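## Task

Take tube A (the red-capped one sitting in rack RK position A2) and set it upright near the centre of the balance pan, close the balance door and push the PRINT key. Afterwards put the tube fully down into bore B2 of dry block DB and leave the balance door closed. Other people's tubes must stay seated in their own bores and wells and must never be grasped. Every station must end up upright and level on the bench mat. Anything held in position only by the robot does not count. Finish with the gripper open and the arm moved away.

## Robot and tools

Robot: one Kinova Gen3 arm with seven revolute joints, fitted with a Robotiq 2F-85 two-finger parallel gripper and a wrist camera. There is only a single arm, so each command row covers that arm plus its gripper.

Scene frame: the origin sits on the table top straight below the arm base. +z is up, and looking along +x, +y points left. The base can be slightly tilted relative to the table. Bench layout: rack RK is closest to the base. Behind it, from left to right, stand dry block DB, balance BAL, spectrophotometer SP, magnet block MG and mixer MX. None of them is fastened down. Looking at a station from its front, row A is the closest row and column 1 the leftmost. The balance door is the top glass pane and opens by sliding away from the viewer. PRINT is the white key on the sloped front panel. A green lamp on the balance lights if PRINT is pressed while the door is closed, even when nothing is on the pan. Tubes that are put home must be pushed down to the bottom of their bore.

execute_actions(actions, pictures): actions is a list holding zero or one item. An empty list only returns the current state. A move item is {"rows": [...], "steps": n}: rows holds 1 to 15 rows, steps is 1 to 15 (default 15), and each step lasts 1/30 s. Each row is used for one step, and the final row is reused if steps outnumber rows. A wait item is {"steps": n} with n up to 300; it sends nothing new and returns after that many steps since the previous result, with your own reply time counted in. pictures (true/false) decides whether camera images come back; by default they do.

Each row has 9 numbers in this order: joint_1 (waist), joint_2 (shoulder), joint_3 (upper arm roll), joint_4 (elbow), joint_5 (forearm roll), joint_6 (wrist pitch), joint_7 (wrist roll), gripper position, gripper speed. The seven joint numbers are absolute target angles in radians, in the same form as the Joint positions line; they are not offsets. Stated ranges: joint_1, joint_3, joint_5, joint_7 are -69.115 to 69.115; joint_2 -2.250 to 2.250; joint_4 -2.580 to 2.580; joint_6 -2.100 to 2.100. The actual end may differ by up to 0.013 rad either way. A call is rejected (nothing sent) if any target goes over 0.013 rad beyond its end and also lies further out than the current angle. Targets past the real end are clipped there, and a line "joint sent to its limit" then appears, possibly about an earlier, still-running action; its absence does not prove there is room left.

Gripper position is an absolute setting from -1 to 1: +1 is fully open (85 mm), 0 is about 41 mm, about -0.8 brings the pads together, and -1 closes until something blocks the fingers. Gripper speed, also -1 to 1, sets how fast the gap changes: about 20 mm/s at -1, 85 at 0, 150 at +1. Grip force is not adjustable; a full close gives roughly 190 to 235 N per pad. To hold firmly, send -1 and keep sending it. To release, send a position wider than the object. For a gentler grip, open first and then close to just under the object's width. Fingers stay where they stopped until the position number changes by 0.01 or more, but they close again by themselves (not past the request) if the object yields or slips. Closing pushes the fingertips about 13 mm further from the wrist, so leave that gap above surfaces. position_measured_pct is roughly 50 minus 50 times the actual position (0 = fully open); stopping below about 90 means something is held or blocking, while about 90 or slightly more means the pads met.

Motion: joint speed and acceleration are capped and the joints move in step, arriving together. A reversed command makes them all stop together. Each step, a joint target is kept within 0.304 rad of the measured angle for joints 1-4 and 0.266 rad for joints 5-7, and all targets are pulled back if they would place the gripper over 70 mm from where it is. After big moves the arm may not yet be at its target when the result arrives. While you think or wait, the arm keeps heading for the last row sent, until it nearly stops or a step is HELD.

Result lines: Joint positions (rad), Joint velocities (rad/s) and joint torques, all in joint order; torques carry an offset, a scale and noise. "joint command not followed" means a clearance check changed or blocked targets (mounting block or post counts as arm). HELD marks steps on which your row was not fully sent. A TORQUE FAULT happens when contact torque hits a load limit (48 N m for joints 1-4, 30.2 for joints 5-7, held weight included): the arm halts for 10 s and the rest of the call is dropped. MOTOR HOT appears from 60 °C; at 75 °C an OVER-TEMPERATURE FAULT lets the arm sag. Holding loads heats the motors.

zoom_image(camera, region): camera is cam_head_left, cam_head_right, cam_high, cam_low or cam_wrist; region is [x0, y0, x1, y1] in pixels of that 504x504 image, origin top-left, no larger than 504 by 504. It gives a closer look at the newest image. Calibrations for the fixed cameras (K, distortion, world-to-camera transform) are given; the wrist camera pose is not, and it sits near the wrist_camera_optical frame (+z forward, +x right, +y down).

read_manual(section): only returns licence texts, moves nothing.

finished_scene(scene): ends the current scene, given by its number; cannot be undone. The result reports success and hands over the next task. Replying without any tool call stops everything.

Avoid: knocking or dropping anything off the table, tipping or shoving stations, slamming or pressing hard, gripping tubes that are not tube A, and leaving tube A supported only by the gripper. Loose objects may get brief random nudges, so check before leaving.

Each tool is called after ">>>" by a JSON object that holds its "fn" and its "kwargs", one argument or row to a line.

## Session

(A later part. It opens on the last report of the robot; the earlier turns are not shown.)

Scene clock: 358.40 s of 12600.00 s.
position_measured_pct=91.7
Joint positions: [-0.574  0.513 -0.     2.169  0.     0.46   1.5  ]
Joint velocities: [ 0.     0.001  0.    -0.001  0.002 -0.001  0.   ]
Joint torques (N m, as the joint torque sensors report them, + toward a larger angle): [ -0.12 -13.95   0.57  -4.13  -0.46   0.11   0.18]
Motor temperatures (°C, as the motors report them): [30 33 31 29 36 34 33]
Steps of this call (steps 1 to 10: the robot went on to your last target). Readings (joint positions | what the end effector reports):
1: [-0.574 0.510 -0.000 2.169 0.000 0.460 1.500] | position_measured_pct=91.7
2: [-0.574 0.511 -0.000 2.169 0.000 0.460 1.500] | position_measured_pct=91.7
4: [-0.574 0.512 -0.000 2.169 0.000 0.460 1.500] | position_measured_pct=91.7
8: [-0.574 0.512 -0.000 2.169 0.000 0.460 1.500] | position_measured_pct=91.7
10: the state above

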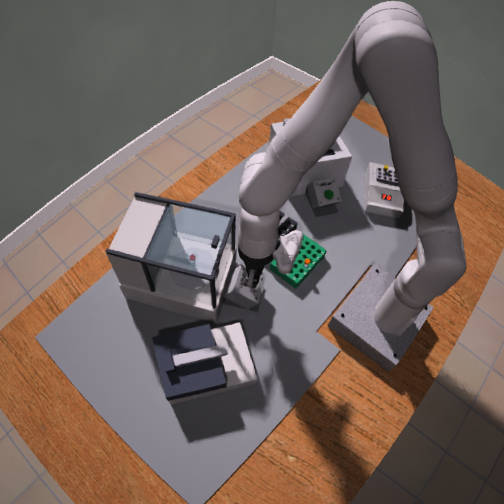

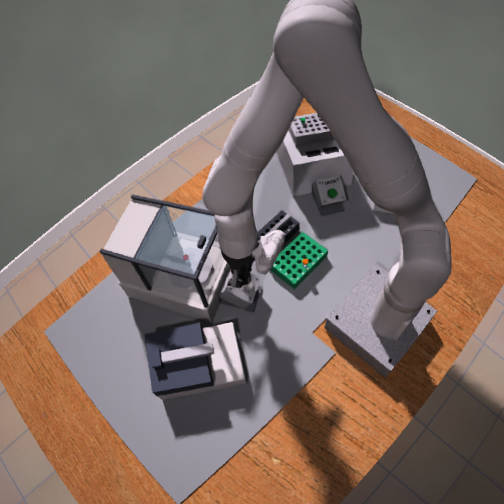

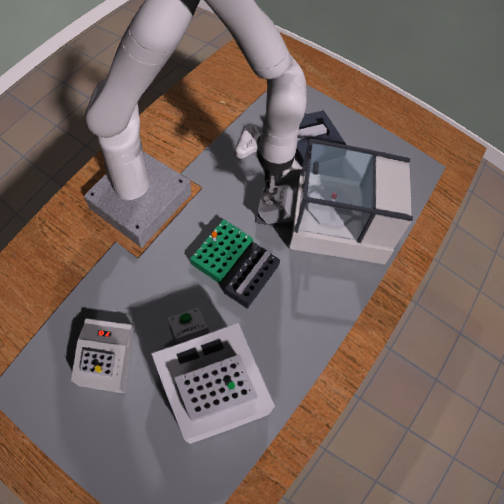

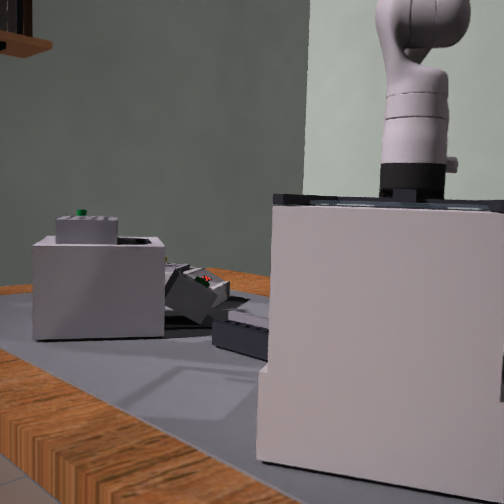

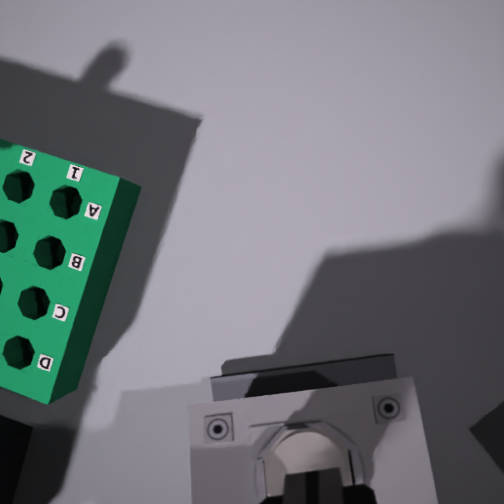

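>>> {"fn": "execute_actions", "kwargs": {
  "actions": [
    {"rows":[[-0.574,0.5013,0,2.1972,0,0.443,1.5,-1,0],[-0.574,0.5013,0,2.1972,0,0.443,1.5,-1,0],[-0.574,0.5013,0,2.1972,0,0.443,1.5,-1,0],[-0.574,0.5013,0,2.1972,0,0.443,1.5,-1,0],[-0.574,0.515,0,2.2,0,0.426,1.5,-1,0],[-0.574,0.515,0,2.2,0,0.426,1.5,-1,0],[-0.574,0.529,0,2.204,0,0.409,1.5,-1,0],[-0.574,0.529,0,2.204,0,0.409,1.5,-1,0],[-0.574,0.542,0,2.207,0,0.392,1.5,-1,0],[-0.574,0.542,0,2.207,0,0.392,1.5,-1,0],[-0.574,0.556,0,2.2105,0,0.375,1.5,-1,0]]}
  ],
  "pictures": false
}}

>>> {"fn": "execute_actions", "kwargs": {
  "actions": [
    {"rows":[[-0.574,0.561,0,2.212,0,0.368,1.5,-1,0],[-0.574,0.561,0,2.212,0,0.368,1.5,-1,0],[-0.574,0.561,0,2.212,0,0.368,1.5,-1,0],[-0.574,0.567,0,2.213,0,0.361,1.5,-1,0],[-0.574,0.567,0,2.213,0,0.361,1.5,-1,0],[-0.574,0.567,0,2.213,0,0.361,1.5,-1,0],[-0.574,0.572,0,2.2145,0,0.355,1.5,-1,0],[-0.574,0.572,0,2.2145,0,0.355,1.5,-1,0],[-0.574,0.572,0,2.2145,0,0.355,1.5,-1,0],[-0.574,0.5777,0,2.2158,0,0.348,1.5,-1,0]]}
  ]
}}

Scene clock: 377.33 s of 12600.00 s.
position_measured_pct=91.7
Joint positions: [-0.574  0.554 -0.     2.21  -0.     0.375  1.5  ]
Joint velocities: [ 0.     0.014  0.001  0.001 -0.001 -0.012 -0.   ]
Joint torques (N m, as the joint torque sensors report them, + toward a larger angle): [ -0.06 -14.12   0.58  -3.35  -0.46   0.09   0.17]
Motor temperatures (°C, as the motors report them): [30 32 31 29 36 34 33]
Steps of this call (steps 1 to 15: the robot went on to your last target; steps 16 to 553: nothing new was sent; steps 554 to 568: all 15 steps of this action). Readings (joint positions | what the end effector reports):
554: [-0.574 0.512 -0.000 2.170 0.000 0.459 1.500] | position_measured_pct=91.7
555: [-0.574 0.509 -0.000 2.175 0.000 0.456 1.500] | position_measured_pct=91.7
557: [-0.574 0.502 -0.000 2.192 -0.000 0.446 1.500] | position_measured_pct=91.7
561: [-0.574 0.523 0.000 2.201 0.000 0.420 1.500] | position_measured_pct=91.7
568: the state above

Scene clock: 377.83 s of 12600.00 s.
position_measured_pct=91.7
Joint positions: [-0.574  0.575  0.     2.216 -0.     0.349  1.5  ]
Joint velocities: [ 0.     0.004 -0.    -0.001  0.001 -0.003  0.   ]
Joint torques (N m, as the joint torque sensors report them, + toward a larger angle): [ -0.01 -12.73   0.53  -3.25  -0.45  -0.43   0.16]
Motor temperatures (°C, as the motors report them): [30 32 31 29 36 34 33]
Steps of this call (steps 1 to 15: all 15 steps of this action). Readings (joint positions | what the end effector reports):
1: [-0.574 0.555 -0.000 2.211 -0.000 0.374 1.500] | position_measured_pct=91.7
2: [-0.574 0.558 0.000 2.211 -0.000 0.371 1.500] | position_measured_pct=91.7
4: [-0.574 0.560 0.000 2.212 -0.000 0.368 1.500] | position_measured_pct=91.7
8: [-0.574 0.569 0.000 2.214 -0.000 0.358 1.500] | position_measured_pct=91.7
15: the state above

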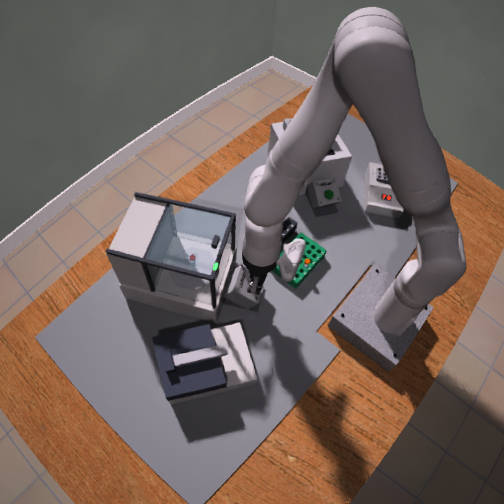

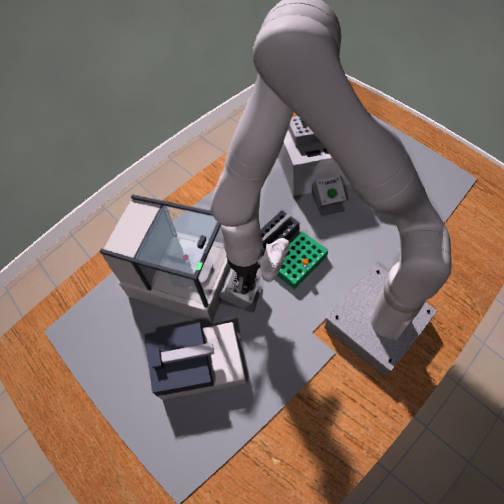

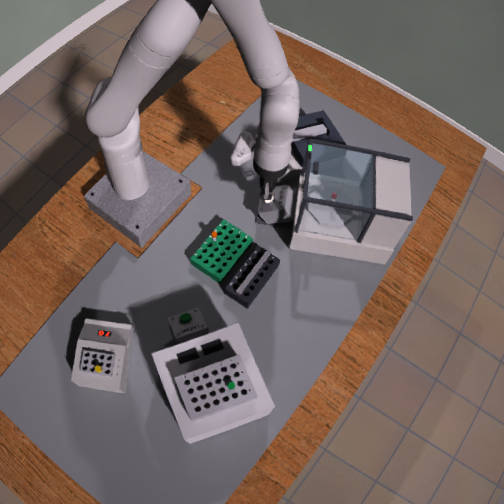

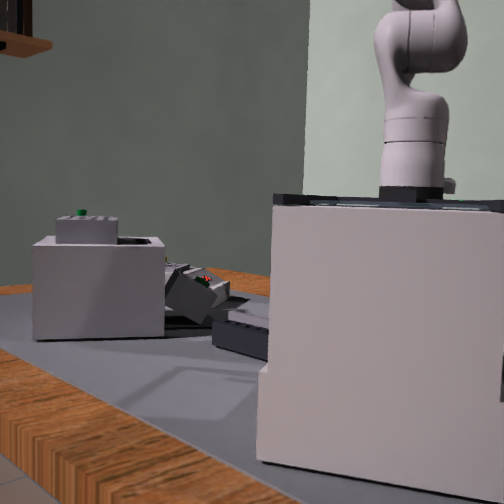

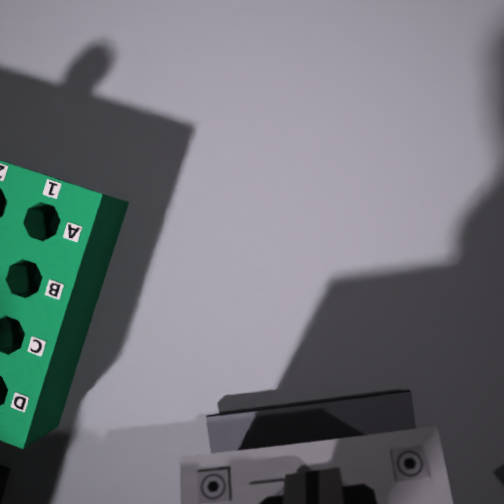

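Green. Reopen the door and go above the tube.

>>> {"fn": "execute_actions", "kwargs": {
  "actions": [
    {"rows":[[-0.574,0.5013,0,2.1972,0,0.443,1.5,-1,0],[-0.574,0.5013,0,2.1972,0,0.443,1.5,-1,0],[-0.574,0.5013,0,2.1972,0,0.443,1.5,-1,0],[-0.574,0.5013,0,2.1972,0,0.443,1.5,-1,0],[-0.574,0.31,0,2.1,0,0.73,1.5,-1,0]]}
  ],
  "pictures": false
}}

>>> {"fn": "execute_actions", "kwargs": {
  "actions": [
    {"rows":[[-0.574,0.15,0,1.92,0,1.07,1.5,-0.35,0]]}
  ],
  "pictures": false
}}

>>> {"fn": "execute_actions", "kwargs": {
  "actions": [
    {"steps":10}
  ],
  "pictures": false
}}

>>> {"fn": "execute_actions", "kwargs": {
  "actions": [
    {"rows":[[-0.554,0.35,0,1.65,0,1.14,-0.03,-0.35,0]]}
  ],
  "pictures": false
}}

>>> {"fn": "execute_actions", "kwargs": {
  "actions": [
    {"steps":40}
  ],
  "pictures": false
}}

>>> {"fn": "execute_actions", "kwargs": {
  "actions": [
    {"rows":[[-0.554,0.388,0,1.697,0,1.057,-0.03,-0.35,0],[-0.554,0.388,0,1.697,0,1.057,-0.03,-0.35,0],[-0.554,0.388,0,1.697,0,1.057,-0.03,-0.35,0],[-0.554,0.388,0,1.697,0,1.057,-0.03,-0.35,0],[-0.554,0.388,0,1.697,0,1.057,-0.03,-0.35,0],[-0.554,0.405,0,1.72,0,1.017,-0.03,-0.35,0],[-0.554,0.405,0,1.72,0,1.017,-0.03,-0.35,0],[-0.554,0.422,0,1.742,0,0.977,-0.03,-0.35,0]]}
  ],
  "pictures": false
}}

>>> {"fn": "execute_actions", "kwargs": {
  "actions": [
    {"rows":[[-0.553,0.427,0,1.734,0,0.98,-0.03,-0.35,0],[-0.553,0.432,0,1.725,0,0.984,-0.03,-0.35,0],[-0.552,0.437,0,1.716,0,0.988,-0.03,-0.35,0],[-0.552,0.443,0,1.707,0,0.992,-0.03,-0.35,0],[-0.551,0.448,0,1.698,0,0.996,-0.03,-0.35,0],[-0.551,0.454,0,1.688,0,1.0,-0.03,-0.35,0],[-0.55,0.461,0,1.677,0,1.004,-0.03,-0.35,0],[-0.55,0.468,0,1.665,0,1.009,-0.03,-0.35,0],[-0.549,0.475,0,1.652,0,1.015,-0.03,-0.35,0],[-0.549,0.483,0,1.639,0,1.02,-0.03,-0.35,0],[-0.548,0.491,0,1.625,0,1.026,-0.03,-0.35,0],[-0.548,0.5,0,1.61,0,1.032,-0.03,-0.35,0],[-0.547,0.509,0,1.594,0,1.039,-0.03,-0.35,0],[-0.547,0.518,0,1.578,0,1.046,-0.03,-0.35,0],[-0.546,0.527,0,1.562,0,1.053,-0.03,-0.35,0]]}
  ],
  "pictures": false
}}

>>> {"fn": "execute_actions", "kwargs": {
  "actions": [
    {"rows":[[-0.546,0.535,0,1.546,0,1.06,-0.03,-0.35,0],[-0.545,0.544,0,1.53,0,1.067,-0.03,-0.35,0],[-0.545,0.553,0,1.515,0,1.074,-0.03,-0.35,0],[-0.544,0.562,0,1.499,0,1.081,-0.03,-0.35,0],[-0.544,0.571,0,1.483,0,1.088,-0.03,-0.35,0],[-0.543,0.58,0,1.467,0,1.095,-0.03,-0.35,0],[-0.543,0.589,0,1.451,0,1.102,-0.03,-0.35,0],[-0.542,0.598,0,1.434,0,1.11,-0.03,-0.35,0],[-0.542,0.607,0,1.417,0,1.118,-0.03,-0.35,0],[-0.541,0.616,0,1.399,0,1.126,-0.03,-0.35,0],[-0.541,0.626,0,1.38,0,1.135,-0.03,-0.35,0],[-0.54,0.636,0,1.361,0,1.144,-0.03,-0.35,0],[-0.54,0.643,0,1.348,0,1.15,-0.03,-0.35,0],[-0.54,0.65,0,1.335,0,1.156,-0.03,-0.35,0],[-0.54,0.657,0,1.322,0,1.162,-0.03,-0.35,0]]}
  ],
  "pictures": false
}}

>>> {"fn": "execute_actions", "kwargs": {
  "actions": [
    {"rows":[[-0.54,0.665,0,1.308,0,1.169,-0.03,-0.35,0],[-0.54,0.665,0,1.308,0,1.169,-0.03,-0.35,0],[-0.54,0.672,0,1.295,0,1.175,-0.03,-0.35,0],[-0.54,0.672,0,1.295,0,1.175,-0.03,-0.35,0],[-0.54,0.679,0,1.282,0,1.181,-0.03,-0.35,0]]}
  ],
  "pictures": false
}}

>>> {"fn": "execute_actions", "kwargs": {
  "actions": [
    {"rows":[[-0.54,0.665,0,1.308,0,1.169,-0.03,-0.35,0],[-0.54,0.665,0,1.308,0,1.169,-0.03,-0.35,0],[-0.54,0.665,0,1.308,0,1.169,-0.03,-0.35,0],[-0.54,0.665,0,1.308,0,1.169,-0.03,-0.35,0],[-0.54,0.665,0,1.308,0,1.169,-0.03,-0.35,0],[-0.54,0.631,0,1.246,0,1.265,-0.03,-0.35,0]]}
  ],
  "pictures": false
}}

>>> {"fn": "execute_actions", "kwargs": {
  "actions": [
    {"rows":[[-0.528,0.505,0,1.44,0,1.197,-1.56,-0.35,0]]}
  ],
  "pictures": false
}}

>>> {"fn": "execute_actions", "kwargs": {
  "actions": [
    {"steps":45}
  ]
}}

Scene clock: 421.00 s of 12600.00 s.
position_measured_pct=91.7
Joint positions: [-0.574  0.319  0.     2.102 -0.     0.727  1.5  ]
Joint velocities: [ 0.    -0.056  0.001 -0.048 -0.001  0.156  0.   ]
Joint torques (N m, as the joint torque sensors report them, + toward a larger angle): [-0.04 -9.17  0.45 -5.46 -0.5  -0.14  0.19]
Motor temperatures (°C, as the motors report them): [30 32 31 29 36 34 33]
Steps of this call (steps 1 to 15: the robot went on to your last target; steps 16 to 1280: nothing new was sent; steps 1281 to 1295: all 15 steps of this action). Readings (joint positions | what the end effector reports):
1281: [-0.574 0.574 0.000 2.216 -0.000 0.350 1.500] | position_measured_pct=91.7
1282: [-0.574 0.567 -0.000 2.215 -0.000 0.357 1.500] | position_measured_pct=91.7
1284: [-0.574 0.538 -0.000 2.209 -0.000 0.390 1.500] | position_measured_pct=91.7
1288: [-0.574 0.441 -0.000 2.175 -0.000 0.512 1.500] | position_measured_pct=91.7
1295: the state above
After step 1280, the last 326 steps of your reply time or wait did not run and took no scene time. You can wait again.

Scene clock: 421.50 s of 12600.00 s.
position_measured_pct=67.5
Joint positions: [-0.574  0.154  0.     1.921  0.     1.07   1.5  ]
Joint velocities: [-0.    -0.031 -0.    -0.013 -0.001  0.007  0.001]
Joint torques (N m, as the joint torque sensors report them, + toward a larger angle): [ -0.11 -11.61   0.48  -8.28  -0.45  -0.1    0.13]
Motor temperatures (°C, as the motors report them): [30 32 31 29 36 34 33]
Steps of this call (steps 1 to 15: all 15 steps of this action). Readings (joint positions | what the end effector reports):
1: [-0.574 0.316 0.000 2.100 0.000 0.730 1.500] | position_measured_pct=91.7
2: [-0.574 0.309 0.000 2.095 0.000 0.739 1.500] | position_measured_pct=91.3
4: [-0.574 0.280 -0.000 2.067 0.000 0.778 1.500] | position_measured_pct=86.9
8: [-0.574 0.208 -0.000 1.984 -0.000 0.929 1.500] | position_measured_pct=75.8
15: the state above

Scene clock: 421.83 s of 12600.00 s.
position_measured_pct=67.5
Joint positions: [-0.574  0.15   0.     1.92   0.     1.07   1.5  ]
Joint velocities: [-0.    -0.002 -0.001 -0.     0.001 -0.001 -0.   ]
Joint torques (N m, as the joint torque sensors report them, + toward a larger angle): [ -0.21 -11.47   0.29  -8.26  -0.47   0.08   0.19]
Motor temperatures (°C, as the motors report them): [30 32 31 29 36 34 33]
Steps of this call (steps 1 to 10: the robot went on to your last target). Readings (joint positions | what the end effector reports):
1: [-0.574 0.153 0.000 1.921 -0.000 1.070 1.500] | position_measured_pct=67.5
2: [-0.574 0.152 0.000 1.920 -0.000 1.070 1.500] | position_measured_pct=67.5
4: [-0.574 0.151 0.000 1.920 -0.000 1.070 1.500] | position_measured_pct=67.5
8: [-0.574 0.150 0.000 1.920 -0.000 1.070 1.500] | position_measured_pct=67.5
10: the state above

Scene clock: 422.33 s of 12600.00 s.
position_measured_pct=67.5
Joint positions: [-0.556  0.327  0.     1.677  0.     1.133  1.06 ]
Joint velocities: [ 0.014  0.142  0.    -0.187  0.001  0.05  -1.216]
Joint torques (N m, as the joint torque sensors report them, + toward a larger angle): [  0.07 -15.55   0.48  -7.8   -0.5    0.27   0.37]
Motor temperatures (°C, as the motors report them): [30 32 31 29 36 34 33]
Steps of this call (steps 1 to 15: all 15 steps of this action). Readings (joint positions | what the end effector reports):
1: [-0.574 0.151 -0.000 1.919 -0.000 1.070 1.499] | position_measured_pct=67.5
2: [-0.573 0.157 -0.000 1.913 -0.000 1.072 1.494] | position_measured_pct=67.5
4: [-0.571 0.179 -0.000 1.886 -0.000 1.080 1.468] | position_measured_pct=67.5
8: [-0.563 0.259 -0.000 1.778 0.000 1.106 1.345] | position_measured_pct=67.5
15: the state above

Scene clock: 423.67 s of 12600.00 s.
position_measured_pct=67.5
Joint positions: [-0.554  0.35   0.     1.65   0.     1.14  -0.03 ]
Joint velocities: [-0.     0.     0.    -0.     0.001 -0.     0.   ]
Joint torques (N m, as the joint torque sensors report them, + toward a larger angle): [ -0.06 -15.89   0.5   -8.59  -0.49   0.01   0.13]
Motor temperatures (°C, as the motors report them): [30 32 31 29 36 34 33]
Steps of this call (steps 1 to 40: the robot went on to your last target). Readings (joint positions | what the end effector reports):
1: [-0.556 0.331 0.000 1.672 0.000 1.134 1.020] | position_measured_pct=67.5
2: [-0.556 0.335 0.000 1.667 0.000 1.135 0.979] | position_measured_pct=67.5
4: [-0.555 0.340 0.000 1.661 0.000 1.137 0.898] | position_measured_pct=67.5
8: [-0.554 0.346 0.000 1.654 0.000 1.139 0.735] | position_measured_pct=67.5
40: the state above

Scene clock: 424.17 s of 12600.00 s.
position_measured_pct=67.5
Joint positions: [-0.554  0.421 -0.     1.742  0.     0.977 -0.03 ]
Joint velocities: [ 0.     0.011 -0.     0.005 -0.     0.001 -0.   ]
Joint torques (N m, as the joint torque sensors report them, + toward a larger angle): [ -0.09 -16.89   0.56  -7.84  -0.53  -0.05   0.18]
Motor temperatures (°C, as the motors report them): [30 32 31 29 36 34 33]
Steps of this call (steps 1 to 15: all 15 steps of this action). Readings (joint positions | what the end effector reports):
1: [-0.554 0.351 0.000 1.651 -0.000 1.139 -0.030] | position_measured_pct=67.5
2: [-0.554 0.356 0.000 1.656 -0.000 1.130 -0.030] | position_measured_pct=67.5
4: [-0.554 0.377 0.000 1.680 -0.000 1.088 -0.030] | position_measured_pct=67.5
8: [-0.554 0.401 -0.000 1.714 -0.000 1.027 -0.030] | position_measured_pct=67.5
15: the state above

Scene clock: 424.67 s of 12600.00 s.
position_measured_pct=67.5
Joint positions: [-0.547  0.506  0.     1.6    0.     1.038 -0.03 ]
Joint velocities: [ 0.015  0.25   0.001 -0.441  0.003  0.189  0.   ]
Joint torques (N m, as the joint torque sensors report them, + toward a larger angle): [ -0.13 -17.75   0.32  -8.82  -0.59  -0.69   0.13]
Motor temperatures (°C, as the motors report them): [30 32 31 29 36 34 33]
Steps of this call (steps 1 to 15: all 15 steps of this action). Readings (joint positions | what the end effector reports):
1: [-0.554 0.422 -0.000 1.741 -0.000 0.977 -0.030] | position_measured_pct=67.5
2: [-0.553 0.426 -0.000 1.737 -0.000 0.979 -0.030] | position_measured_pct=67.5
4: [-0.552 0.435 -0.000 1.723 -0.000 0.985 -0.030] | position_measured_pct=67.5
8: [-0.551 0.456 -0.000 1.688 -0.000 1.001 -0.030] | position_measured_pct=67.5
15: the state above

Scene clock: 425.17 s of 12600.00 s.
position_measured_pct=67.5
Joint positions: [-0.54   0.638  0.001  1.36   0.001  1.146 -0.03 ]
Joint velocities: [ 0.007  0.245  0.    -0.464 -0.002  0.216  0.   ]
Joint torques (N m, as the joint torque sensors report them, + toward a larger angle): [ -0.78 -21.68   0.06  -9.16  -0.75  -0.21   0.19]
Motor temperatures (°C, as the motors report them): [30 32 31 29 36 34 33]
Steps of this call (steps 1 to 15: all 15 steps of this action). Readings (joint positions | what the end effector reports):
1: [-0.547 0.515 0.000 1.585 0.000 1.045 -0.030] | position_measured_pct=67.5
2: [-0.546 0.523 0.000 1.570 0.000 1.051 -0.030] | position_measured_pct=67.5
4: [-0.545 0.540 0.000 1.539 0.000 1.065 -0.030] | position_measured_pct=67.5
8: [-0.543 0.575 0.001 1.476 0.000 1.093 -0.030] | position_measured_pct=67.5
15: the state above

Scene clock: 425.67 s of 12600.00 s.
position_measured_pct=67.5
Joint positions: [-0.539  0.678  0.     1.283  0.     1.182 -0.03 ]
Joint velocities: [-0.     0.002 -0.    -0.002 -0.001 -0.     0.   ]
Joint torques (N m, as the joint torque sensors report them, + toward a larger angle): [ -0.61 -21.7    0.39  -9.25  -0.69  -0.45   0.18]
Motor temperatures (°C, as the motors report them): [30 32 31 29 36 34 33]
Steps of this call (steps 1 to 15: all 15 steps of this action). Readings (joint positions | what the end effector reports):
1: [-0.540 0.646 0.001 1.345 0.001 1.153 -0.030] | position_measured_pct=67.5
2: [-0.539 0.653 0.001 1.330 0.001 1.160 -0.030] | position_measured_pct=67.5
4: [-0.539 0.664 0.001 1.308 0.001 1.170 -0.030] | position_measured_pct=67.5
8: [-0.539 0.677 0.000 1.285 0.000 1.181 -0.030] | position_measured_pct=67.5
15: the state above

Scene clock: 426.17 s of 12600.00 s.
position_measured_pct=67.5
Joint positions: [-0.54   0.632  0.     1.246  0.     1.265 -0.03 ]
Joint velocities: [-0.    -0.005 -0.    -0.002  0.001  0.004 -0.   ]
Joint torques (N m, as the joint torque sensors report them, + toward a larger angle): [  0.06 -21.52   0.6   -9.33  -0.46  -0.12   0.19]
Motor temperatures (°C, as the motors report them): [30 32 31 29 36 34 33]
Steps of this call (steps 1 to 15: all 15 steps of this action). Readings (joint positions | what the end effector reports):
1: [-0.540 0.678 0.000 1.283 0.000 1.182 -0.030] | position_measured_pct=67.5
2: [-0.540 0.675 0.000 1.288 0.000 1.179 -0.030] | position_measured_pct=67.5
4: [-0.540 0.666 0.000 1.304 -0.000 1.171 -0.030] | position_measured_pct=67.5
8: [-0.540 0.656 -0.000 1.291 0.000 1.195 -0.030] | position_measured_pct=67.5
15: the state above

Scene clock: 426.67 s of 12600.00 s.
position_measured_pct=67.5
Joint positions: [-0.529  0.517  0.     1.424  0.     1.202 -0.507]
Joint velocities: [ 0.007 -0.074 -0.     0.109 -0.003 -0.035 -1.216]
Joint torques (N m, as the joint torque sensors report them, + toward a larger angle): [  0.23 -18.71   0.37  -9.39  -0.51  -0.01   0.03]
Motor temperatures (°C, as the motors report them): [30 32 31 29 36 34 33]
Steps of this call (steps 1 to 15: all 15 steps of this action). Readings (joint positions | what the end effector reports):
1: [-0.540 0.630 -0.000 1.247 -0.000 1.264 -0.031] | position_measured_pct=67.5
2: [-0.540 0.626 -0.000 1.253 -0.000 1.261 -0.038] | position_measured_pct=67.5
4: [-0.538 0.606 -0.000 1.281 -0.000 1.249 -0.074] | position_measured_pct=67.5
8: [-0.533 0.553 0.000 1.364 0.000 1.222 -0.223] | position_measured_pct=67.5
15: the state above

Scene clock: 428.17 s of 12600.00 s.
position_measured_pct=67.5
Joint positions: [-0.528  0.505  0.     1.44   0.     1.197 -1.56 ]
Joint velocities: [-0.    -0.001  0.    -0.001 -0.002  0.001 -0.   ]
Joint torques (N m, as the joint torque sensors report them, + toward a larger angle): [  0.06 -18.91   0.54  -8.8   -0.52  -0.09   0.17]
Motor temperatures (°C, as the motors report them): [30 32 31 29 36 34 33]
Steps of this call (steps 1 to 45: the robot went on to your last target). Readings (joint positions | what the end effector reports):
1: [-0.529 0.515 0.000 1.427 0.000 1.201 -0.548] | position_measured_pct=67.5
2: [-0.529 0.513 0.000 1.430 0.000 1.200 -0.589] | position_measured_pct=67.5
4: [-0.528 0.510 0.000 1.434 0.000 1.199 -0.670] | position_measured_pct=67.5
8: [-0.528 0.507 0.000 1.437 0.000 1.198 -0.833] | position_measured_pct=67.5
45: the state above
The arm was judged still, so your last target was given up. Only a new action makes it travel on or press farther. Fingers that are still opening or closing keep moving.

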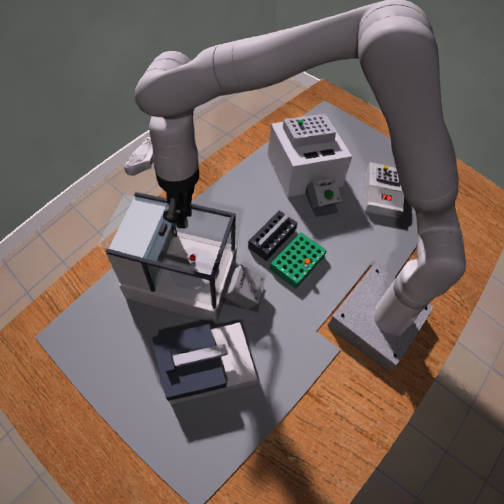

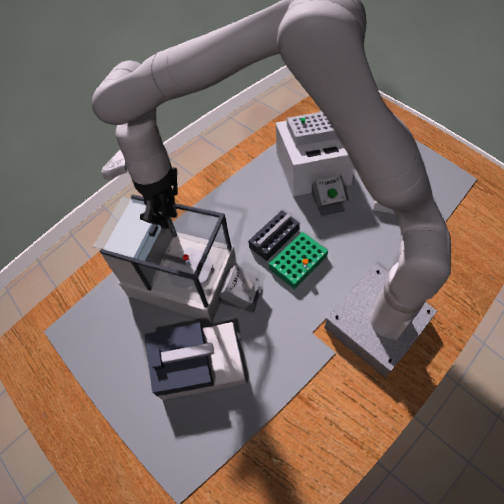

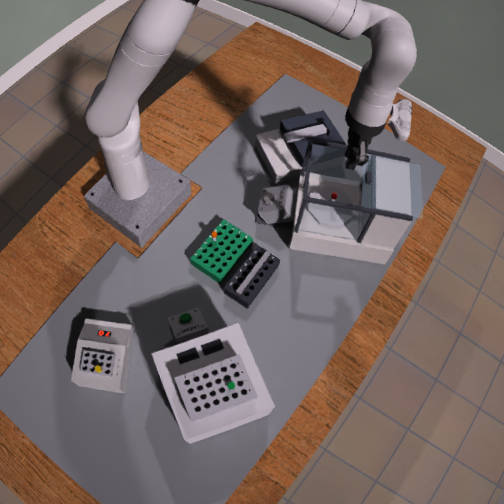

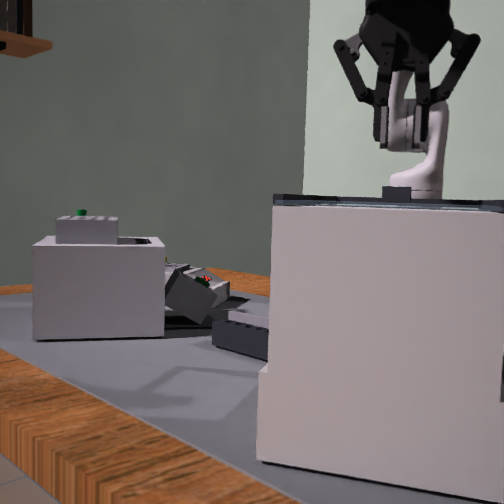

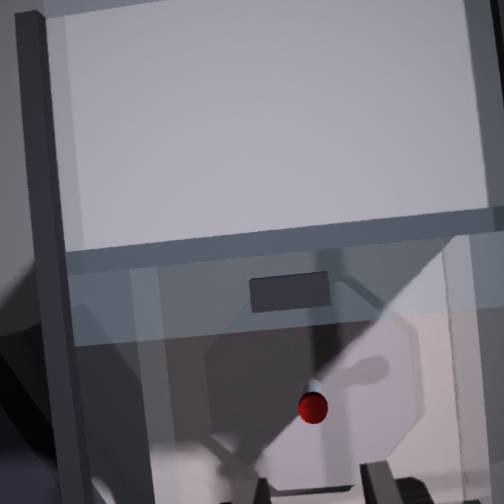

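>>> {"fn": "execute_actions", "kwargs": {
  "actions": [
    {"rows":[[-0.528,0.534,0,1.489,0,1.119,-1.56,-0.35,0],[-0.528,0.534,0,1.489,0,1.119,-1.56,-0.35,0],[-0.528,0.534,0,1.489,0,1.119,-1.56,-0.35,0],[-0.528,0.534,0,1.489,0,1.119,-1.56,-0.35,0],[-0.528,0.546,0,1.504,0,1.092,-1.56,-0.35,0],[-0.528,0.546,0,1.504,0,1.092,-1.56,-0.35,0],[-0.528,0.558,0,1.519,0,1.065,-1.56,-0.35,0],[-0.528,0.558,0,1.519,0,1.065,-1.56,-0.35,0],[-0.528,0.57,0,1.534,0,1.038,-1.56,-0.35,0],[-0.528,0.57,0,1.534,0,1.038,-1.56,-0.35,0],[-0.528,0.582,0,1.549,0,1.011,-1.56,-0.35,0],[-0.528,0.582,0,1.549,0,1.011,-1.56,-0.35,0],[-0.528,0.594,0,1.563,0,0.985,-1.56,-0.35,0],[-0.528,0.594,0,1.563,0,0.985,-1.56,-0.35,0],[-0.528,0.606,0,1.577,0,0.958,-1.56,-0.35,0]]}
  ],
  "pictures": false
}}

>>> {"fn": "execute_actions", "kwargs": {
  "actions": [
    {"rows":[[-0.528,0.618,0,1.587,0,0.937,-1.56,-0.35,0],[-0.528,0.618,0,1.587,0,0.937,-1.56,-0.35,0],[-0.528,0.631,0,1.596,0,0.915,-1.56,-0.35,0],[-0.528,0.631,0,1.596,0,0.915,-1.56,-0.35,0],[-0.528,0.643,0,1.605,0,0.894,-1.56,-0.35,0],[-0.528,0.643,0,1.605,0,0.894,-1.56,-0.35,0],[-0.528,0.656,0,1.614,0,0.872,-1.56,-0.35,0],[-0.528,0.656,0,1.614,0,0.872,-1.56,-0.35,0],[-0.528,0.668,0,1.622,0,0.852,-1.56,-0.35,0],[-0.528,0.668,0,1.622,0,0.852,-1.56,-0.35,0],[-0.528,0.681,0,1.63,0,0.831,-1.56,-0.35,0],[-0.528,0.681,0,1.63,0,0.831,-1.56,-0.35,0],[-0.528,0.6874,0,1.633,0,0.821,-1.56,-0.35,0]]}
  ],
  "pictures": false
}}

>>> {"fn": "execute_actions", "kwargs": {
  "actions": [
    {"steps":8}
  ],
  "pictures": false
}}

>>> {"fn": "execute_actions", "kwargs": {
  "actions": [
    {"rows":[[-0.528,0.6874,0,1.633,0,0.821,-1.56,-1,-0.5]]}
  ],
  "pictures": false
}}

>>> {"fn": "execute_actions", "kwargs": {
  "actions": [
    {"steps":8}
  ],
  "pictures": false
}}

>>> {"fn": "execute_actions", "kwargs": {
  "actions": [
    {"rows":[[-0.528,0.681,0,1.63,0,0.831,-1.56,-1,-0.5],[-0.528,0.681,0,1.63,0,0.831,-1.56,-1,-0.5],[-0.528,0.668,0,1.622,0,0.852,-1.56,-1,-0.5],[-0.528,0.668,0,1.622,0,0.852,-1.56,-1,-0.5],[-0.528,0.656,0,1.614,0,0.872,-1.56,-1,-0.5],[-0.528,0.656,0,1.614,0,0.872,-1.56,-1,-0.5],[-0.528,0.643,0,1.605,0,0.894,-1.56,-1,-0.5],[-0.528,0.643,0,1.605,0,0.894,-1.56,-1,-0.5],[-0.528,0.631,0,1.596,0,0.915,-1.56,-1,-0.5],[-0.528,0.631,0,1.596,0,0.915,-1.56,-1,-0.5],[-0.528,0.618,0,1.587,0,0.937,-1.56,-1,-0.5],[-0.528,0.618,0,1.587,0,0.937,-1.56,-1,-0.5],[-0.528,0.606,0,1.577,0,0.958,-1.56,-1,-0.5],[-0.528,0.606,0,1.577,0,0.958,-1.56,-1,-0.5],[-0.528,0.594,0,1.563,0,0.985,-1.56,-1,-0.5]]}
  ],
  "pictures": false
}}

>>> {"fn": "execute_actions", "kwargs": {
  "actions": [
    {"rows":[[-0.528,0.594,0,1.563,0,0.985,-1.56,-1,-0.5],[-0.528,0.582,0,1.549,0,1.011,-1.56,-1,-0.5],[-0.528,0.582,0,1.549,0,1.011,-1.56,-1,-0.5],[-0.528,0.57,0,1.534,0,1.038,-1.56,-1,-0.5],[-0.528,0.57,0,1.534,0,1.038,-1.56,-1,-0.5],[-0.528,0.558,0,1.519,0,1.065,-1.56,-1,-0.5],[-0.528,0.558,0,1.519,0,1.065,-1.56,-1,-0.5],[-0.528,0.546,0,1.504,0,1.092,-1.56,-1,-0.5],[-0.528,0.546,0,1.504,0,1.092,-1.56,-1,-0.5],[-0.528,0.534,0,1.489,0,1.119,-1.56,-1,-0.5],[-0.528,0.534,0,1.489,0,1.119,-1.56,-1,-0.5],[-0.528,0.473,0,1.387,0,1.282,-1.56,-1,-0.5]]}
  ],
  "pictures": false
}}

>>> {"fn": "execute_actions", "kwargs": {
  "actions": [
    {"steps":12}
  ],
  "pictures": false
}}

>>> {"fn": "execute_actions", "kwargs": {
  "actions": [
    {"rows":[[0.922,0.33,0,1.6,0,1.21,-1.69,-1,-0.5]]}
  ],
  "pictures": false
}}

>>> {"fn": "execute_actions", "kwargs": {
  "actions": [
    {"steps":75}
  ],
  "pictures": false
}}

>>> {"fn": "execute_actions", "kwargs": {
  "actions": [
    {"rows":[[0.922,0.508,0,1.7634,0,0.87,-1.69,-1,-0.5]]}
  ],
  "pictures": false
}}

>>> {"fn": "execute_actions", "kwargs": {
  "actions": [
    {"steps":12}
  ]
}}

Scene clock: 482.83 s of 12600.00 s.
position_measured_pct=67.5
Joint positions: [-0.528  0.592 -0.     1.561  0.     0.989 -1.56 ]
Joint velocities: [-0.     0.177  0.     0.21   0.001 -0.395  0.   ]
Joint torques (N m, as the joint torque sensors report them, + toward a larger angle): [ -0.01 -20.56   0.66  -8.81  -0.47   0.28   0.16]
Motor temperatures (°C, as the motors report them): [30 32 31 29 36 34 33]
Steps of this call (steps 1 to 1625: nothing new was sent; steps 1626 to 1640: all 15 steps of this action). Readings (joint positions | what the end effector reports):
1626: [-0.528 0.506 0.000 1.441 -0.000 1.196 -1.560] | position_measured_pct=67.5
1627: [-0.528 0.509 0.000 1.446 -0.000 1.188 -1.560] | position_measured_pct=67.5
1629: [-0.528 0.524 0.000 1.470 0.000 1.149 -1.560] | position_measured_pct=67.5
1633: [-0.528 0.550 -0.000 1.508 -0.000 1.083 -1.560] | position_measured_pct=67.5
1640: the state above

Scene clock: 483.33 s of 12600.00 s.
position_measured_pct=67.5
Joint positions: [-0.528  0.685 -0.     1.633  0.     0.823 -1.56 ]
Joint velocities: [-0.     0.026 -0.001  0.024 -0.002 -0.062 -0.   ]
Joint torques (N m, as the joint torque sensors report them, + toward a larger angle): [ -0.02 -23.55   0.73  -7.8   -0.47  -0.06   0.21]
Motor temperatures (°C, as the motors report them): [30 32 31 29 36 34 33]
Steps of this call (steps 1 to 15: all 15 steps of this action). Readings (joint positions | what the end effector reports):
1: [-0.528 0.599 0.000 1.568 -0.000 0.974 -1.560] | position_measured_pct=67.5
2: [-0.528 0.608 0.000 1.577 0.000 0.957 -1.560] | position_measured_pct=67.5
4: [-0.528 0.623 -0.000 1.589 0.000 0.930 -1.560] | position_measured_pct=67.5
8: [-0.528 0.648 0.000 1.608 -0.000 0.885 -1.560] | position_measured_pct=67.5
15: the state above

Scene clock: 483.60 s of 12600.00 s.
position_measured_pct=67.5
Joint positions: [-0.528  0.687  0.     1.633  0.     0.821 -1.56 ]
Joint velocities: [ 0.     0.002 -0.     0.001  0.002 -0.     0.   ]
Joint torques (N m, as the joint torque sensors report them, + toward a larger angle): [ -0.03 -20.21   0.7   -6.94  -0.49   0.02   0.17]
Motor temperatures (°C, as the motors report them): [30 32 31 29 36 34 33]
Steps of this call (steps 1 to 8: the robot went on to your last target). Readings (joint positions | what the end effector reports):
1: [-0.528 0.686 -0.000 1.633 0.000 0.822 -1.560] | position_measured_pct=67.5
2: [-0.528 0.686 -0.000 1.633 -0.000 0.821 -1.560] | position_measured_pct=67.5
4: [-0.528 0.687 -0.000 1.633 0.000 0.821 -1.560] | position_measured_pct=67.5
8: the state above

Scene clock: 484.10 s of 12600.00 s.
position_measured_pct=84.1
Joint positions: [-0.528  0.687 -0.     1.633 -0.     0.821 -1.56 ]
Joint velocities: [-0.    -0.001 -0.    -0.001 -0.001  0.001 -0.   ]
Joint torques (N m, as the joint torque sensors report them, + toward a larger angle): [  0.08 -19.96   0.69  -6.85  -0.45  -0.16   0.2 ]
Motor temperatures (°C, as the motors report them): [30 32 31 29 36 34 33]
Steps of this call (steps 1 to 15: all 15 steps of this action). Readings (joint positions | what the end effector reports):
1: [-0.528 0.687 -0.000 1.633 0.000 0.821 -1.560] | position_measured_pct=67.5
2: [-0.528 0.687 -0.000 1.633 0.000 0.821 -1.560] | position_measured_pct=67.9
4: [-0.528 0.687 -0.000 1.633 -0.000 0.821 -1.560] | position_measured_pct=70.2
8: [-0.528 0.687 -0.000 1.633 0.000 0.821 -1.560] | position_measured_pct=77.4
15: the state above

Scene clock: 484.37 s of 12600.00 s.
position_measured_pct=84.1
Joint positions: [-0.528  0.687 -0.     1.633 -0.     0.821 -1.56 ]
Joint velocities: [-0.    -0.    -0.    -0.001 -0.001  0.     0.   ]
Joint torques (N m, as the joint torque sensors report them, + toward a larger angle): [ -0.01 -20.07   0.69  -6.83  -0.43  -0.03   0.17]
Motor temperatures (°C, as the motors report them): [30 32 31 29 36 34 33]
Steps of this call (steps 1 to 8: the robot went on to your last target). Readings (joint positions | what the end effector reports):
1: [-0.528 0.687 -0.000 1.633 -0.000 0.821 -1.560] | position_measured_pct=84.1
2: [-0.528 0.687 -0.000 1.633 -0.000 0.821 -1.560] | position_measured_pct=84.1
4: [-0.528 0.687 -0.000 1.633 -0.000 0.821 -1.560] | position_measured_pct=84.1
8: the state above

Scene clock: 484.87 s of 12600.00 s.
position_measured_pct=84.1
Joint positions: [-0.528  0.608  0.     1.578 -0.     0.956 -1.56 ]
Joint velocities: [ 0.    -0.168 -0.    -0.175  0.     0.352 -0.   ]
Joint torques (N m, as the joint torque sensors report them, + toward a larger angle): [ -0.04 -18.44   0.53  -7.37  -0.44  -0.07   0.19]
Motor temperatures (°C, as the motors report them): [30 32 31 29 36 34 33]
Steps of this call (steps 1 to 15: all 15 steps of this action). Readings (joint positions | what the end effector reports):
1: [-0.528 0.686 -0.000 1.633 -0.000 0.822 -1.560] | position_measured_pct=84.1
2: [-0.528 0.683 -0.000 1.632 -0.000 0.827 -1.560] | position_measured_pct=84.1
4: [-0.528 0.674 -0.000 1.627 0.000 0.840 -1.560] | position_measured_pct=84.1
8: [-0.528 0.650 -0.000 1.610 0.000 0.881 -1.560] | position_measured_pct=84.1
15: the state above

Scene clock: 485.37 s of 12600.00 s.
position_measured_pct=84.1
Joint positions: [-0.528  0.504 -0.     1.444  0.     1.193 -1.56 ]
Joint velocities: [ 0.    -0.381  0.    -0.682  0.001  1.069  0.   ]
Joint torques (N m, as the joint torque sensors report them, + toward a larger angle): [  0.05 -21.56   0.62 -10.22  -0.56  -0.1    0.12]
Motor temperatures (°C, as the motors report them): [30 32 31 29 36 34 33]
Steps of this call (steps 1 to 15: all 15 steps of this action). Readings (joint positions | what the end effector reports):
1: [-0.528 0.602 -0.000 1.571 0.000 0.969 -1.560] | position_measured_pct=84.1
2: [-0.528 0.596 0.000 1.565 -0.000 0.981 -1.560] | position_measured_pct=84.1
4: [-0.528 0.584 0.000 1.551 -0.000 1.007 -1.560] | position_measured_pct=84.1
8: [-0.528 0.560 0.000 1.522 -0.000 1.060 -1.560] | position_measured_pct=84.1
15: the state above

Scene clock: 485.77 s of 12600.00 s.
position_measured_pct=84.1
Joint positions: [-0.528  0.473 -0.     1.387 -0.     1.282 -1.56 ]
Joint velocities: [-0.    -0.003  0.     0.001  0.    -0.    -0.001]
Joint torques (N m, as the joint torque sensors report them, + toward a larger angle): [ -0.08 -19.02   0.57  -9.07  -0.48  -0.04   0.22]
Motor temperatures (°C, as the motors report them): [30 32 31 29 36 34 33]
Steps of this call (steps 1 to 12: the robot went on to your last target). Readings (joint positions | what the end effector reports):
1: [-0.528 0.493 -0.000 1.422 -0.000 1.226 -1.560] | position_measured_pct=84.1
2: [-0.528 0.484 0.000 1.406 -0.000 1.252 -1.560] | position_measured_pct=84.1
4: [-0.528 0.475 0.000 1.389 -0.000 1.279 -1.560] | position_measured_pct=84.1
8: [-0.528 0.474 0.000 1.387 -0.000 1.282 -1.560] | position_measured_pct=84.1
12: the state above

Scene clock: 486.27 s of 12600.00 s.
position_measured_pct=84.1
Joint positions: [-0.165  0.367 -0.001  1.545 -0.     1.228 -1.657]
Joint velocities: [ 0.944 -0.129  0.003  0.2    0.002 -0.069 -0.124]
Joint torques (N m, as the joint torque sensors report them, + toward a larger angle): [ -0.24 -16.98   0.51  -8.96  -0.57  -0.21   0.3 ]
Motor temperatures (°C, as the motors report them): [30 32 31 29 36 34 33]
Steps of this call (steps 1 to 15: all 15 steps of this action). Readings (joint positions | what the end effector reports):
1: [-0.526 0.472 -0.000 1.388 -0.000 1.282 -1.560] | position_measured_pct=84.1
2: [-0.520 0.469 -0.002 1.392 -0.001 1.280 -1.562] | position_measured_pct=84.1
4: [-0.490 0.455 -0.003 1.411 -0.002 1.274 -1.574] | position_measured_pct=84.1
8: [-0.379 0.412 -0.001 1.474 -0.000 1.252 -1.613] | position_measured_pct=84.1
15: the state above

Scene clock: 488.77 s of 12600.00 s.
position_measured_pct=84.1
Joint positions: [ 0.922  0.33   0.     1.6    0.     1.21  -1.69 ]
Joint velocities: [-0.     0.     0.     0.    -0.001 -0.001  0.   ]
Joint torques (N m, as the joint torque sensors report them, + toward a larger angle): [ -0.26 -15.85   0.42  -8.88  -0.46  -0.01   0.18]
Motor temperatures (°C, as the motors report them): [30 32 31 29 36 34 33]
Steps of this call (steps 1 to 60: the robot went on to your last target; steps 61 to 75: nothing new was sent). Readings (joint positions | what the end effector reports):
1: [-0.133 0.363 -0.000 1.552 -0.000 1.226 -1.661] | position_measured_pct=84.1
2: [-0.101 0.360 -0.000 1.557 -0.000 1.224 -1.665] | position_measured_pct=84.1
4: [-0.037 0.353 -0.000 1.567 -0.000 1.221 -1.670] | position_measured_pct=84.1
8: [0.091 0.345 -0.000 1.580 -0.000 1.216 -1.678] | position_measured_pct=84.1
75: the state above
The arm was judged still, so your last target was given up. Only a new action makes it travel on or press farther. Fingers that are still opening or closing keep moving.

Scene clock: 489.27 s of 12600.00 s.
position_measured_pct=84.1
Joint positions: [ 0.922  0.504 -0.     1.763 -0.     0.87  -1.69 ]
Joint velocities: [ 0.     0.027  0.001  0.009 -0.002 -0.009 -0.   ]
Joint torques (N m, as the joint torque sensors report them, + toward a larger angle): [ -0.16 -17.38   0.34  -7.34  -0.5   -0.11   0.2 ]
Motor temperatures (°C, as the motors report them): [30 32 31 29 36 34 33]
Steps of this call (steps 1 to 15: all 15 steps of this action). Readings (joint positions | what the end effector reports):
1: [0.922 0.331 0.000 1.601 -0.000 1.209 -1.690] | position_measured_pct=84.1
2: [0.922 0.338 0.000 1.605 -0.000 1.201 -1.690] | position_measured_pct=84.1
4: [0.922 0.367 0.000 1.630 -0.000 1.162 -1.690] | position_measured_pct=84.1
8: [0.922 0.446 -0.000 1.705 -0.000 1.009 -1.690] | position_measured_pct=84.1
15: the state above

Scene clock: 489.67 s of 12600.00 s.
position_measured_pct=84.1
Joint positions: [ 0.922  0.508  0.     1.763 -0.     0.87  -1.69 ]
Joint velocities: [ 0.     0.001  0.     0.001  0.002 -0.001  0.   ]
Joint torques (N m, as the joint torque sensors report them, + toward a larger angle): [ -0.3  -17.63   0.42  -7.21  -0.46  -0.03   0.18]
Motor temperatures (°C, as the motors report them): [30 32 31 29 36 34 33]
Steps of this call (steps 1 to 12: the robot went on to your last target). Readings (joint positions | what the end effector reports):
1: [0.922 0.505 -0.000 1.763 0.000 0.870 -1.690] | position_measured_pct=84.1
2: [0.922 0.506 -0.000 1.763 0.000 0.870 -1.690] | position_measured_pct=84.1
4: [0.922 0.507 0.000 1.763 0.000 0.870 -1.690] | position_measured_pct=84.1
8: [0.922 0.508 -0.000 1.763 0.000 0.870 -1.690] | position_measured_pct=84.1
12: the state above

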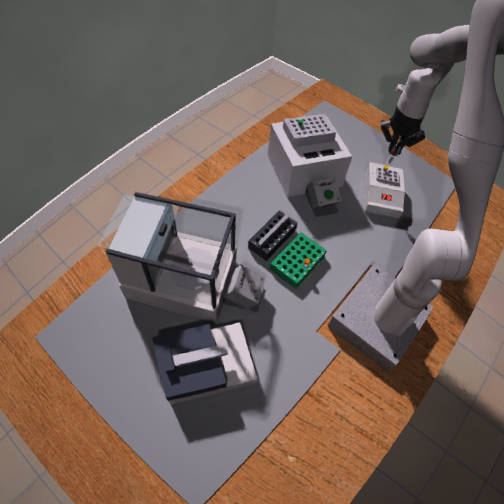

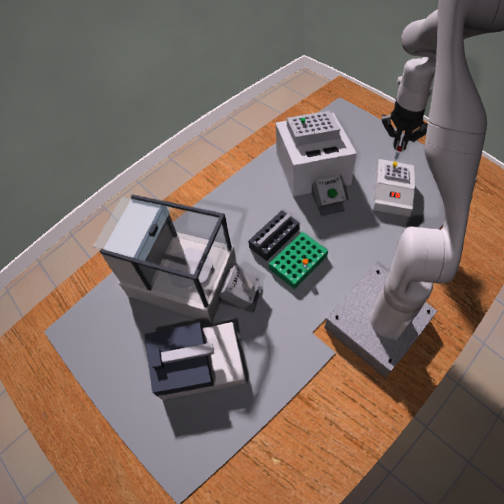

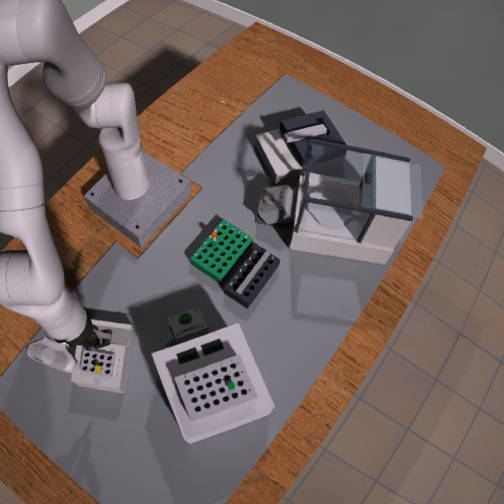

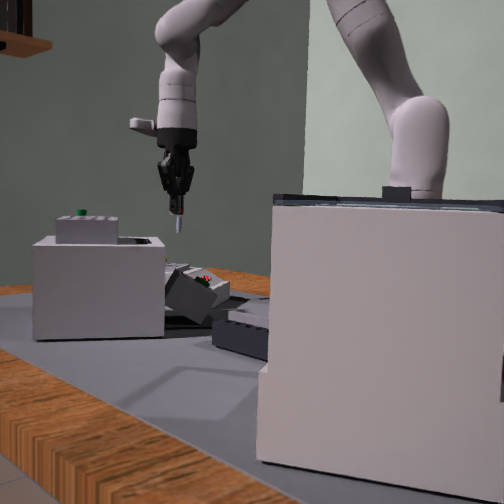

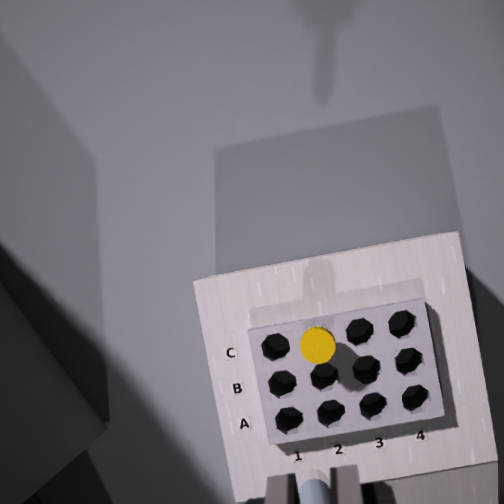

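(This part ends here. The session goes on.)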